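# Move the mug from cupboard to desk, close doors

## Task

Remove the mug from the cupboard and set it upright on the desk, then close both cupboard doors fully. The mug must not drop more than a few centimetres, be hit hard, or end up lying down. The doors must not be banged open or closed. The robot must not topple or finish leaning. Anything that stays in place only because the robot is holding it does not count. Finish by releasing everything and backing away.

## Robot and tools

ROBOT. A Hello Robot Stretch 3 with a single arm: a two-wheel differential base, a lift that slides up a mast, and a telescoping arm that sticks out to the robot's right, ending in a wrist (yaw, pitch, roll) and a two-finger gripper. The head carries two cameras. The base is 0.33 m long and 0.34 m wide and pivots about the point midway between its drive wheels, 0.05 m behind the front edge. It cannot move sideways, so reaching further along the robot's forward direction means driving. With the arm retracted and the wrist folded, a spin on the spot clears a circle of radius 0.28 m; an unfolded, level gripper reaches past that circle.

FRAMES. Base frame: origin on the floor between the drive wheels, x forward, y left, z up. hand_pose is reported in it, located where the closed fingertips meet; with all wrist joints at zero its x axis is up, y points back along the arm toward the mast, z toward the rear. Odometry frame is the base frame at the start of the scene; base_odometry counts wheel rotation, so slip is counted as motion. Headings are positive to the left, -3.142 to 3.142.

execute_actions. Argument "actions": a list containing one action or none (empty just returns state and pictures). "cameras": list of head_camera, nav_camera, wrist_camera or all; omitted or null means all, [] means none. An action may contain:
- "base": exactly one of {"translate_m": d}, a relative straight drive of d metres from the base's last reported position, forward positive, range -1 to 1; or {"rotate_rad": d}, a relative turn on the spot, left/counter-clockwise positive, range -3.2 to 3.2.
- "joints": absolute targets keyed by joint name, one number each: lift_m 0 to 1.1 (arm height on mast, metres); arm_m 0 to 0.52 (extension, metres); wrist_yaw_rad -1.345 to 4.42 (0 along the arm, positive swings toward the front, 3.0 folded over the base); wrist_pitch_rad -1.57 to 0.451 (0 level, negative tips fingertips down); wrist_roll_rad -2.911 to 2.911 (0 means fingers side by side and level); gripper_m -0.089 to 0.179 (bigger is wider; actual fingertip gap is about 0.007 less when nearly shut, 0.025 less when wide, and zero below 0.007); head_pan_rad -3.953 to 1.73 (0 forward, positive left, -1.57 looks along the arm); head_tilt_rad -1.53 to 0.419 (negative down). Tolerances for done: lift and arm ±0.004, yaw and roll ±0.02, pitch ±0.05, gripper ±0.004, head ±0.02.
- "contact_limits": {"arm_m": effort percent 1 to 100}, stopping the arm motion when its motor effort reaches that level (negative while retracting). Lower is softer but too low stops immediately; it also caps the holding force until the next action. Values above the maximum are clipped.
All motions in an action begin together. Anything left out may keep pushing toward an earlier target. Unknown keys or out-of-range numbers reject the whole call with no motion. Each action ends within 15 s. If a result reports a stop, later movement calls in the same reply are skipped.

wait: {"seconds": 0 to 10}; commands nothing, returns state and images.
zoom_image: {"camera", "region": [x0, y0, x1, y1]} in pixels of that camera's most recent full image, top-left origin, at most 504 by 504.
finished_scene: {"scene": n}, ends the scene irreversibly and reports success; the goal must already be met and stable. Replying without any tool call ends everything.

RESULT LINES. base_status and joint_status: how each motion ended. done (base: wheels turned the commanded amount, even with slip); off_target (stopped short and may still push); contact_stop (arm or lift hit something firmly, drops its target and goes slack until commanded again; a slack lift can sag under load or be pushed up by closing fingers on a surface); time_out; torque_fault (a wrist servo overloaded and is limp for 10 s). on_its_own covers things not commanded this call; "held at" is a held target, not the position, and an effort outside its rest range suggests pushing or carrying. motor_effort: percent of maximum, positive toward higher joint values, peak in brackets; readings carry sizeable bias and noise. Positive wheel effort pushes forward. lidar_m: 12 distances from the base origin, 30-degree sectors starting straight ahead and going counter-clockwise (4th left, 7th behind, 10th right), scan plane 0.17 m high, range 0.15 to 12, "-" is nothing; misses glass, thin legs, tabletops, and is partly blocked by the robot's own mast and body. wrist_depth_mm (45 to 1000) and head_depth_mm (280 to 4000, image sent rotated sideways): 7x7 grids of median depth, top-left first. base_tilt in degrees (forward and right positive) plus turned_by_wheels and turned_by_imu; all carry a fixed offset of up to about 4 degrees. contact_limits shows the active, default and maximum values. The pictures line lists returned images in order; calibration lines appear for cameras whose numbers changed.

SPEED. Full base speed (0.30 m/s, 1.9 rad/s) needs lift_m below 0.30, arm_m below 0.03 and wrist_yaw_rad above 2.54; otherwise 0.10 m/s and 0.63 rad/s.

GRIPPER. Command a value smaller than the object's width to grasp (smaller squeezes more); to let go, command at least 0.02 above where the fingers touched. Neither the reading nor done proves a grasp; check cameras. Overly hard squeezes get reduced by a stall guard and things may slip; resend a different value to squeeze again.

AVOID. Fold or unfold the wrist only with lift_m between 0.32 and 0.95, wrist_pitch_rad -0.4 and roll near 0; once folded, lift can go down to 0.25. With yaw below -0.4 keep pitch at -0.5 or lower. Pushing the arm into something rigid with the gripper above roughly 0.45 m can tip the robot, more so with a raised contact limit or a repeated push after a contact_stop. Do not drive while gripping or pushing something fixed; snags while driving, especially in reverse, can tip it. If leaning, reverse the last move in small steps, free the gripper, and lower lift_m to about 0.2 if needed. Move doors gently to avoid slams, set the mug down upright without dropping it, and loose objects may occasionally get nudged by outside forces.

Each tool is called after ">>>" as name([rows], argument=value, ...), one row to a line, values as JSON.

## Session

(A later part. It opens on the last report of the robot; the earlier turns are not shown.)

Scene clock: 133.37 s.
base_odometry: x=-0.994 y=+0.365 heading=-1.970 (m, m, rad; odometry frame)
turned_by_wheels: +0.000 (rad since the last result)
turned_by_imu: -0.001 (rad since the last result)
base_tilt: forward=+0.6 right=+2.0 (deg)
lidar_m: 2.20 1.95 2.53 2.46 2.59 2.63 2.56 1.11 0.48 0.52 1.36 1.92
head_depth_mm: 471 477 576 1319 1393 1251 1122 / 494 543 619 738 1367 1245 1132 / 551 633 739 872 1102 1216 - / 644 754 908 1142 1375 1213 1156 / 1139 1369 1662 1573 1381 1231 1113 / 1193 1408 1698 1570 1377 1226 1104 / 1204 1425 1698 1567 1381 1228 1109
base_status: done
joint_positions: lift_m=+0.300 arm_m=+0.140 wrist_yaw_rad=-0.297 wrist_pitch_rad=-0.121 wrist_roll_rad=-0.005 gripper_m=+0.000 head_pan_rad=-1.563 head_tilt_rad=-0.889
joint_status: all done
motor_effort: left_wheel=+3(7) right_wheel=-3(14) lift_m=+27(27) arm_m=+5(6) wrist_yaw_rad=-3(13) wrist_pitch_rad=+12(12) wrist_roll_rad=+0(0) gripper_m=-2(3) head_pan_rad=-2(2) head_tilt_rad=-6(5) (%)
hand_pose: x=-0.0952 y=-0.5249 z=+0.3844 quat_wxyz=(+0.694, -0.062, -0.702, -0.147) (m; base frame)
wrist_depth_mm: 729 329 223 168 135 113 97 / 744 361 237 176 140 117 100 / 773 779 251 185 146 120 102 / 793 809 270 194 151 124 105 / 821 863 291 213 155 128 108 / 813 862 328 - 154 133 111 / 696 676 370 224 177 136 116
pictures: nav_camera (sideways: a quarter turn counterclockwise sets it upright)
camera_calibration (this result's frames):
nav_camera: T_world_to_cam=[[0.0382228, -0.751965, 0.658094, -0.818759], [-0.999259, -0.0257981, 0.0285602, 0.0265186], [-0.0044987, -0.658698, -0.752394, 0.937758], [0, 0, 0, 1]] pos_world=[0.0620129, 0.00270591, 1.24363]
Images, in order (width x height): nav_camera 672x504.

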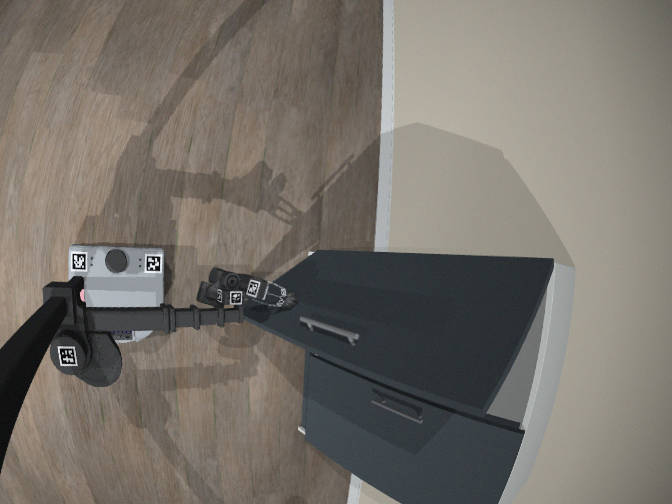

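>>> execute_actions([
  {"base":{"translate_m":-0.13},"joints":{"arm_m":0.21}},
], cameras=[])

>>> execute_actions([
  {"base":{"translate_m":-0.12},"joints":{"arm_m":0.29,"wrist_yaw_rad":0}},
], cameras=[])

>>> execute_actions([
  {"joints":{"arm_m":0.35}},
], cameras=[])

>>> execute_actions([
  {"joints":{"arm_m":0.4},"contact_limits":{"arm_m":16}},
], cameras=["head_camera"])

Scene clock: 136.10 s.
base_odometry: x=-0.944 y=+0.485 heading=-1.970 (m, m, rad; odometry frame)
turned_by_wheels: +0.000 (rad since the last result)
turned_by_imu: +0.000 (rad since the last result)
base_tilt: forward=+0.5 right=+2.0 (deg)
lidar_m: 2.33 2.07 2.53 2.49 2.62 2.50 2.43 1.75 0.59 0.60 1.35 1.90
head_depth_mm: 516 829 1028 1307 1398 1240 1120 / 532 612 737 1265 1391 1239 1128 / 568 661 781 964 1256 1240 - / 610 721 871 1097 1367 1233 1161 / 660 787 974 1280 1382 1232 1115 / 715 905 1668 1565 1384 1231 1111 / 1200 1421 1704 1564 1379 1224 1102
base_status: done
joint_positions: lift_m=+0.300 arm_m=+0.210 wrist_yaw_rad=-0.297 wrist_pitch_rad=-0.121 wrist_roll_rad=-0.005 gripper_m=+0.000 head_pan_rad=-1.563 head_tilt_rad=-0.889
joint_status: all done
motor_effort: left_wheel=+3(5) right_wheel=-3(9) lift_m=+27(27) arm_m=+5(3) wrist_yaw_rad=-3(5) wrist_pitch_rad=+12(12) wrist_roll_rad=+0(1) gripper_m=-2(3) head_pan_rad=-3(2) head_tilt_rad=-6(6) (%)
hand_pose: x=-0.0952 y=-0.5949 z=+0.3844 quat_wxyz=(+0.694, -0.062, -0.702, -0.147) (m; base frame)
wrist_depth_mm: 220 195 176 158 143 131 407 / 232 206 184 164 149 138 428 / 246 218 192 173 155 143 441 / 264 230 202 179 161 149 461 / 285 244 213 189 168 155 490 / 308 262 226 - 170 163 521 / 333 279 242 207 187 173 585
pictures: none
No camera images: the call's "cameras" was empty. Leave "cameras" out to get every camera's image.

Scene clock: 138.53 s.
base_odometry: x=-0.897 y=+0.595 heading=-1.970 (m, m, rad; odometry frame)
turned_by_wheels: +0.000 (rad since the last result)
turned_by_imu: +0.000 (rad since the last result)
base_tilt: forward=+0.6 right=+2.0 (deg)
lidar_m: 2.45 2.18 2.53 2.49 2.63 2.38 2.32 1.74 0.83 0.68 0.82 1.90
head_depth_mm: 716 845 1023 1299 1398 1244 1123 / 691 850 1033 1317 1398 1245 1133 / 614 719 897 1251 1394 1239 - / 635 752 911 1130 1338 1241 1156 / 660 783 960 1245 1380 1233 1109 / 687 823 1021 1356 1387 1223 1106 / 714 869 1675 1563 1369 1224 1103
base_status: done
joint_positions: lift_m=+0.300 arm_m=+0.290 wrist_yaw_rad=+0.002 wrist_pitch_rad=-0.120 wrist_roll_rad=-0.005 gripper_m=+0.000 head_pan_rad=-1.563 head_tilt_rad=-0.890
joint_status: all done
motor_effort: left_wheel=+4(6) right_wheel=-4(9) lift_m=+27(27) arm_m=+5(12) wrist_yaw_rad=-3(8) wrist_pitch_rad=+12(13) wrist_roll_rad=+0(0) gripper_m=-2(3) head_pan_rad=-2(1) head_tilt_rad=-5(5) (%)
hand_pose: x=-0.0209 y=-0.6860 z=+0.3847 quat_wxyz=(+0.708, +0.043, -0.704, -0.042) (m; base frame)
wrist_depth_mm: 224 200 176 158 142 131 230 / 238 210 185 165 148 134 238 / 254 221 194 172 154 140 250 / 272 234 202 180 160 145 260 / 296 251 215 191 165 150 272 / 323 268 228 - 170 156 285 / 345 287 245 208 186 164 296
pictures: none
No camera images: the call's "cameras" was empty. Leave "cameras" out to get every camera's image.

Scene clock: 140.13 s.
base_odometry: x=-0.897 y=+0.595 heading=-1.970 (m, m, rad; odometry frame)
turned_by_wheels: +0.000 (rad since the last result)
turned_by_imu: +0.000 (rad since the last result)
base_tilt: forward=+0.6 right=+2.1 (deg)
lidar_m: 2.45 2.18 2.52 2.49 2.62 2.38 2.32 1.74 0.83 0.76 0.84 1.90
head_depth_mm: 717 843 1022 1298 1389 1246 1117 / 702 849 1030 1308 1393 1247 1138 / 677 794 974 1274 1375 1241 - / 689 812 987 1208 1365 1238 1156 / 702 831 1014 1307 1378 1231 1110 / 715 849 1043 1405 1384 1223 1109 / 727 873 1699 1563 1377 1233 1103
base_status: not commanded
joint_positions: lift_m=+0.300 arm_m=+0.350 wrist_yaw_rad=-0.002 wrist_pitch_rad=-0.120 wrist_roll_rad=-0.005 gripper_m=+0.000 head_pan_rad=-1.563 head_tilt_rad=-0.890
joint_status: all done
motor_effort: left_wheel=+2(3) right_wheel=-2(3) lift_m=+27(27) arm_m=+5(12) wrist_yaw_rad=+2(4) wrist_pitch_rad=+12(12) wrist_roll_rad=+0(0) gripper_m=-2(3) head_pan_rad=-3(2) head_tilt_rad=-5(5) (%)
hand_pose: x=-0.0221 y=-0.7460 z=+0.3847 quat_wxyz=(+0.708, +0.042, -0.704, -0.043) (m; base frame)
wrist_depth_mm: 185 175 165 155 148 141 136 / 192 183 171 162 153 145 142 / 203 192 179 168 160 151 193 / 213 201 187 177 165 157 202 / 227 210 197 184 173 162 211 / 240 225 206 - 177 170 220 / 256 237 219 202 191 177 230
pictures: none
No camera images: the call's "cameras" was empty. Leave "cameras" out to get every camera's image.

Scene clock: 141.63 s.
base_odometry: x=-0.897 y=+0.595 heading=-1.970 (m, m, rad; odometry frame)
turned_by_wheels: +0.000 (rad since the last result)
turned_by_imu: +0.000 (rad since the last result)
base_tilt: forward=+0.6 right=+2.0 (deg)
lidar_m: 2.45 2.19 2.53 2.49 2.61 2.38 2.32 1.74 0.83 0.81 0.85 1.90
head_depth_mm: 716 847 1024 1307 1401 1243 1122 / 720 851 1030 1318 1404 1237 1137 / 724 855 1041 1277 1379 1234 - / 729 857 1044 1288 1393 1234 1154 / 731 866 1050 1348 1389 1232 1114 / 734 871 1056 1406 1371 1233 1107 / 737 874 1705 1562 1379 1225 1105
base_status: not commanded
joint_positions: lift_m=+0.300 arm_m=+0.394 wrist_yaw_rad=-0.004 wrist_pitch_rad=-0.122 wrist_roll_rad=-0.005 gripper_m=+0.000 head_pan_rad=-1.563 head_tilt_rad=-0.890
joint_status: arm_m contact_stop (moved +0.045 of +0.050)
on_its_own: arm_m is slack since a contact_stop, until your next command for it (your +0.400 is given up)
motor_effort: left_wheel=+0(2) right_wheel=+1(3) lift_m=+27(27) arm_m=-1(22) wrist_yaw_rad=+4(6) wrist_pitch_rad=+13(16) wrist_roll_rad=+0(0) gripper_m=-2(3) head_pan_rad=-2(3) head_tilt_rad=-6(5) (%)
contact_limits: arm_m 16 (drawing in: default 27, maximum 43; extending or still: default 35, maximum 58)
hand_pose: x=-0.0225 y=-0.7905 z=+0.3841 quat_wxyz=(+0.708, +0.042, -0.704, -0.045) (m; base frame)
wrist_depth_mm: 163 159 157 154 150 148 145 / 169 166 164 159 156 153 150 / 177 174 171 165 162 159 156 / 186 181 175 174 169 164 162 / 194 190 185 179 177 173 168 / 202 198 193 - 182 180 176 / 214 209 204 198 194 187 183
pictures: head_camera (sideways: a quarter turn clockwise sets it upright)
camera_calibration (this result's frames):
head_camera: T_world_to_cam=[[0.013221, 0.799036, -0.601138, 0.803041], [0.99984, -0.0178162, -0.00169154, -0.00517908], [-0.0120616, -0.60102, -0.799143, 0.997751], [0, 0, 0, 1]] pos_world=[0.00659569, -0.0420826, 1.28008]
Images, in order (width x height): head_camera 896x504.

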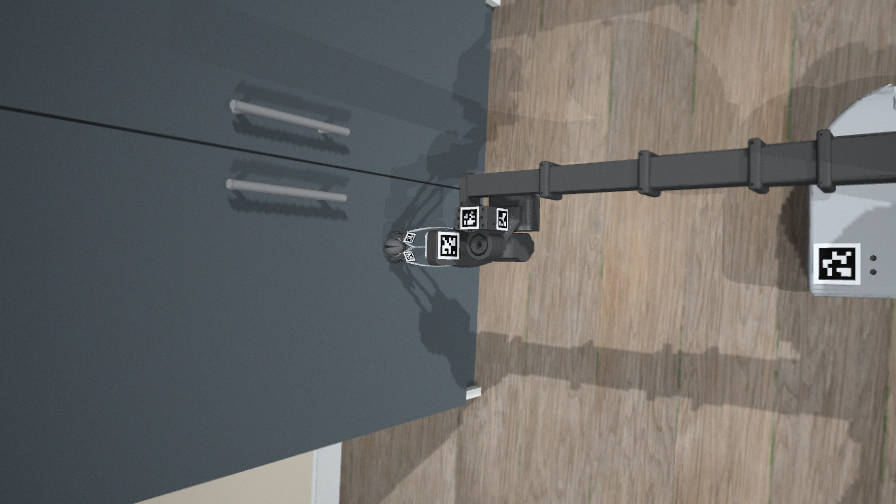

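>>> execute_actions([
  {"joints":{"arm_m":0.08,"head_pan_rad":0.3,"head_tilt_rad":-0.3}},
], cameras=["head_camera","wrist_camera"])

Scene clock: 145.27 s.
base_odometry: x=-0.897 y=+0.595 heading=-1.970 (m, m, rad; odometry frame)
turned_by_wheels: +0.000 (rad since the last result)
turned_by_imu: +0.000 (rad since the last result)
base_tilt: forward=+0.6 right=+2.0 (deg)
lidar_m: 2.45 2.18 2.52 2.49 2.62 2.38 2.32 1.74 0.83 0.81 0.85 1.90
head_depth_mm: 2037 2173 2279 2495 2422 1796 1445 / 2114 2219 2397 2556 2401 1809 1443 / 2166 2296 2444 2640 2445 1827 1446 / 2228 2398 2539 2748 2423 1805 1433 / 2299 2471 2590 2820 2435 1804 1435 / 2387 2561 2727 2951 2412 1810 1436 / 2483 2680 2790 3066 2426 1782 1430
base_status: not commanded
joint_positions: lift_m=+0.300 arm_m=+0.080 wrist_yaw_rad=-0.002 wrist_pitch_rad=-0.120 wrist_roll_rad=-0.005 gripper_m=+0.000 head_pan_rad=+0.293 head_tilt_rad=-0.310
joint_status: all done
motor_effort: left_wheel=+2(1) right_wheel=-1(1) lift_m=+28(27) arm_m=-6(10) wrist_yaw_rad=+2(6) wrist_pitch_rad=+12(13) wrist_roll_rad=+0(0) gripper_m=-2(2) head_pan_rad=+3(33) head_tilt_rad=+6(43) (%)
hand_pose: x=-0.0219 y=-0.4769 z=+0.3845 quat_wxyz=(+0.708, +0.042, -0.704, -0.043) (m; base frame)
wrist_depth_mm: 941 464 446 439 430 420 413 / 951 473 470 462 438 438 431 / - 497 485 484 466 453 438 / - 521 512 492 486 471 465 / - - 532 516 500 489 482 / 918 836 551 - 524 522 507 / 698 673 632 623 609 581 566
pictures: head_camera (sideways: a quarter turn clockwise sets it upright), wrist_camera
camera_calibration (this result's frames):
head_camera: T_world_to_cam=[[-0.32989, -0.0794059, -0.940674, 1.24777], [-0.26741, 0.963502, 0.0124466, -0.0158592], [0.905353, 0.255652, -0.339083, 0.39365], [0, 0, 0, 1]] pos_world=[0.0509936, 0.0137234, 1.30742]
wrist_camera: T_world_to_cam=[[-0.998653, -0.018206, -0.0485809, -0.00384417], [0.0420253, 0.265198, -0.963278, 0.538976], [0.030421, -0.964022, -0.264075, -0.190952], [0, 0, 0, 1]] pos_world=[-0.0206807, -0.327087, 0.468571]
Images, in order (width x height): head_camera 896x504, wrist_camera 644x364.

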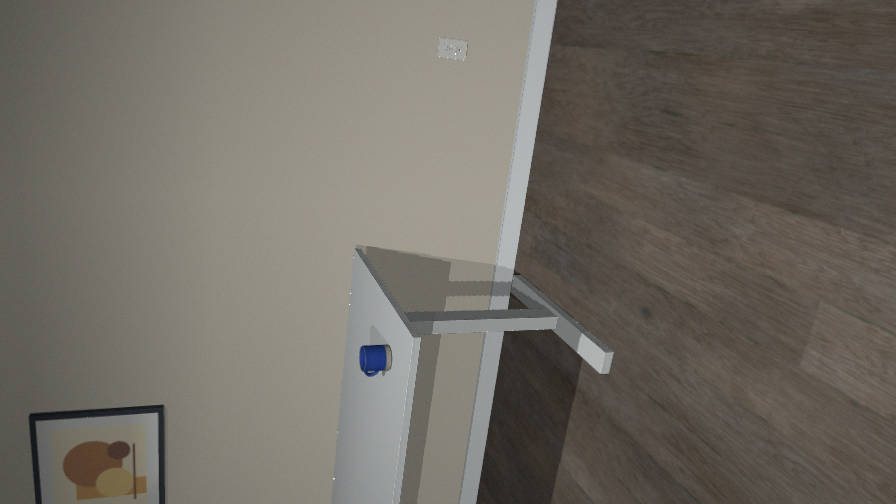

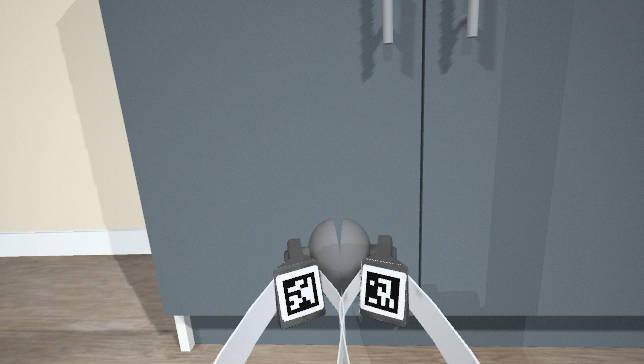

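>>> finished_scene(scene=2)

The scene is finished: the task was done.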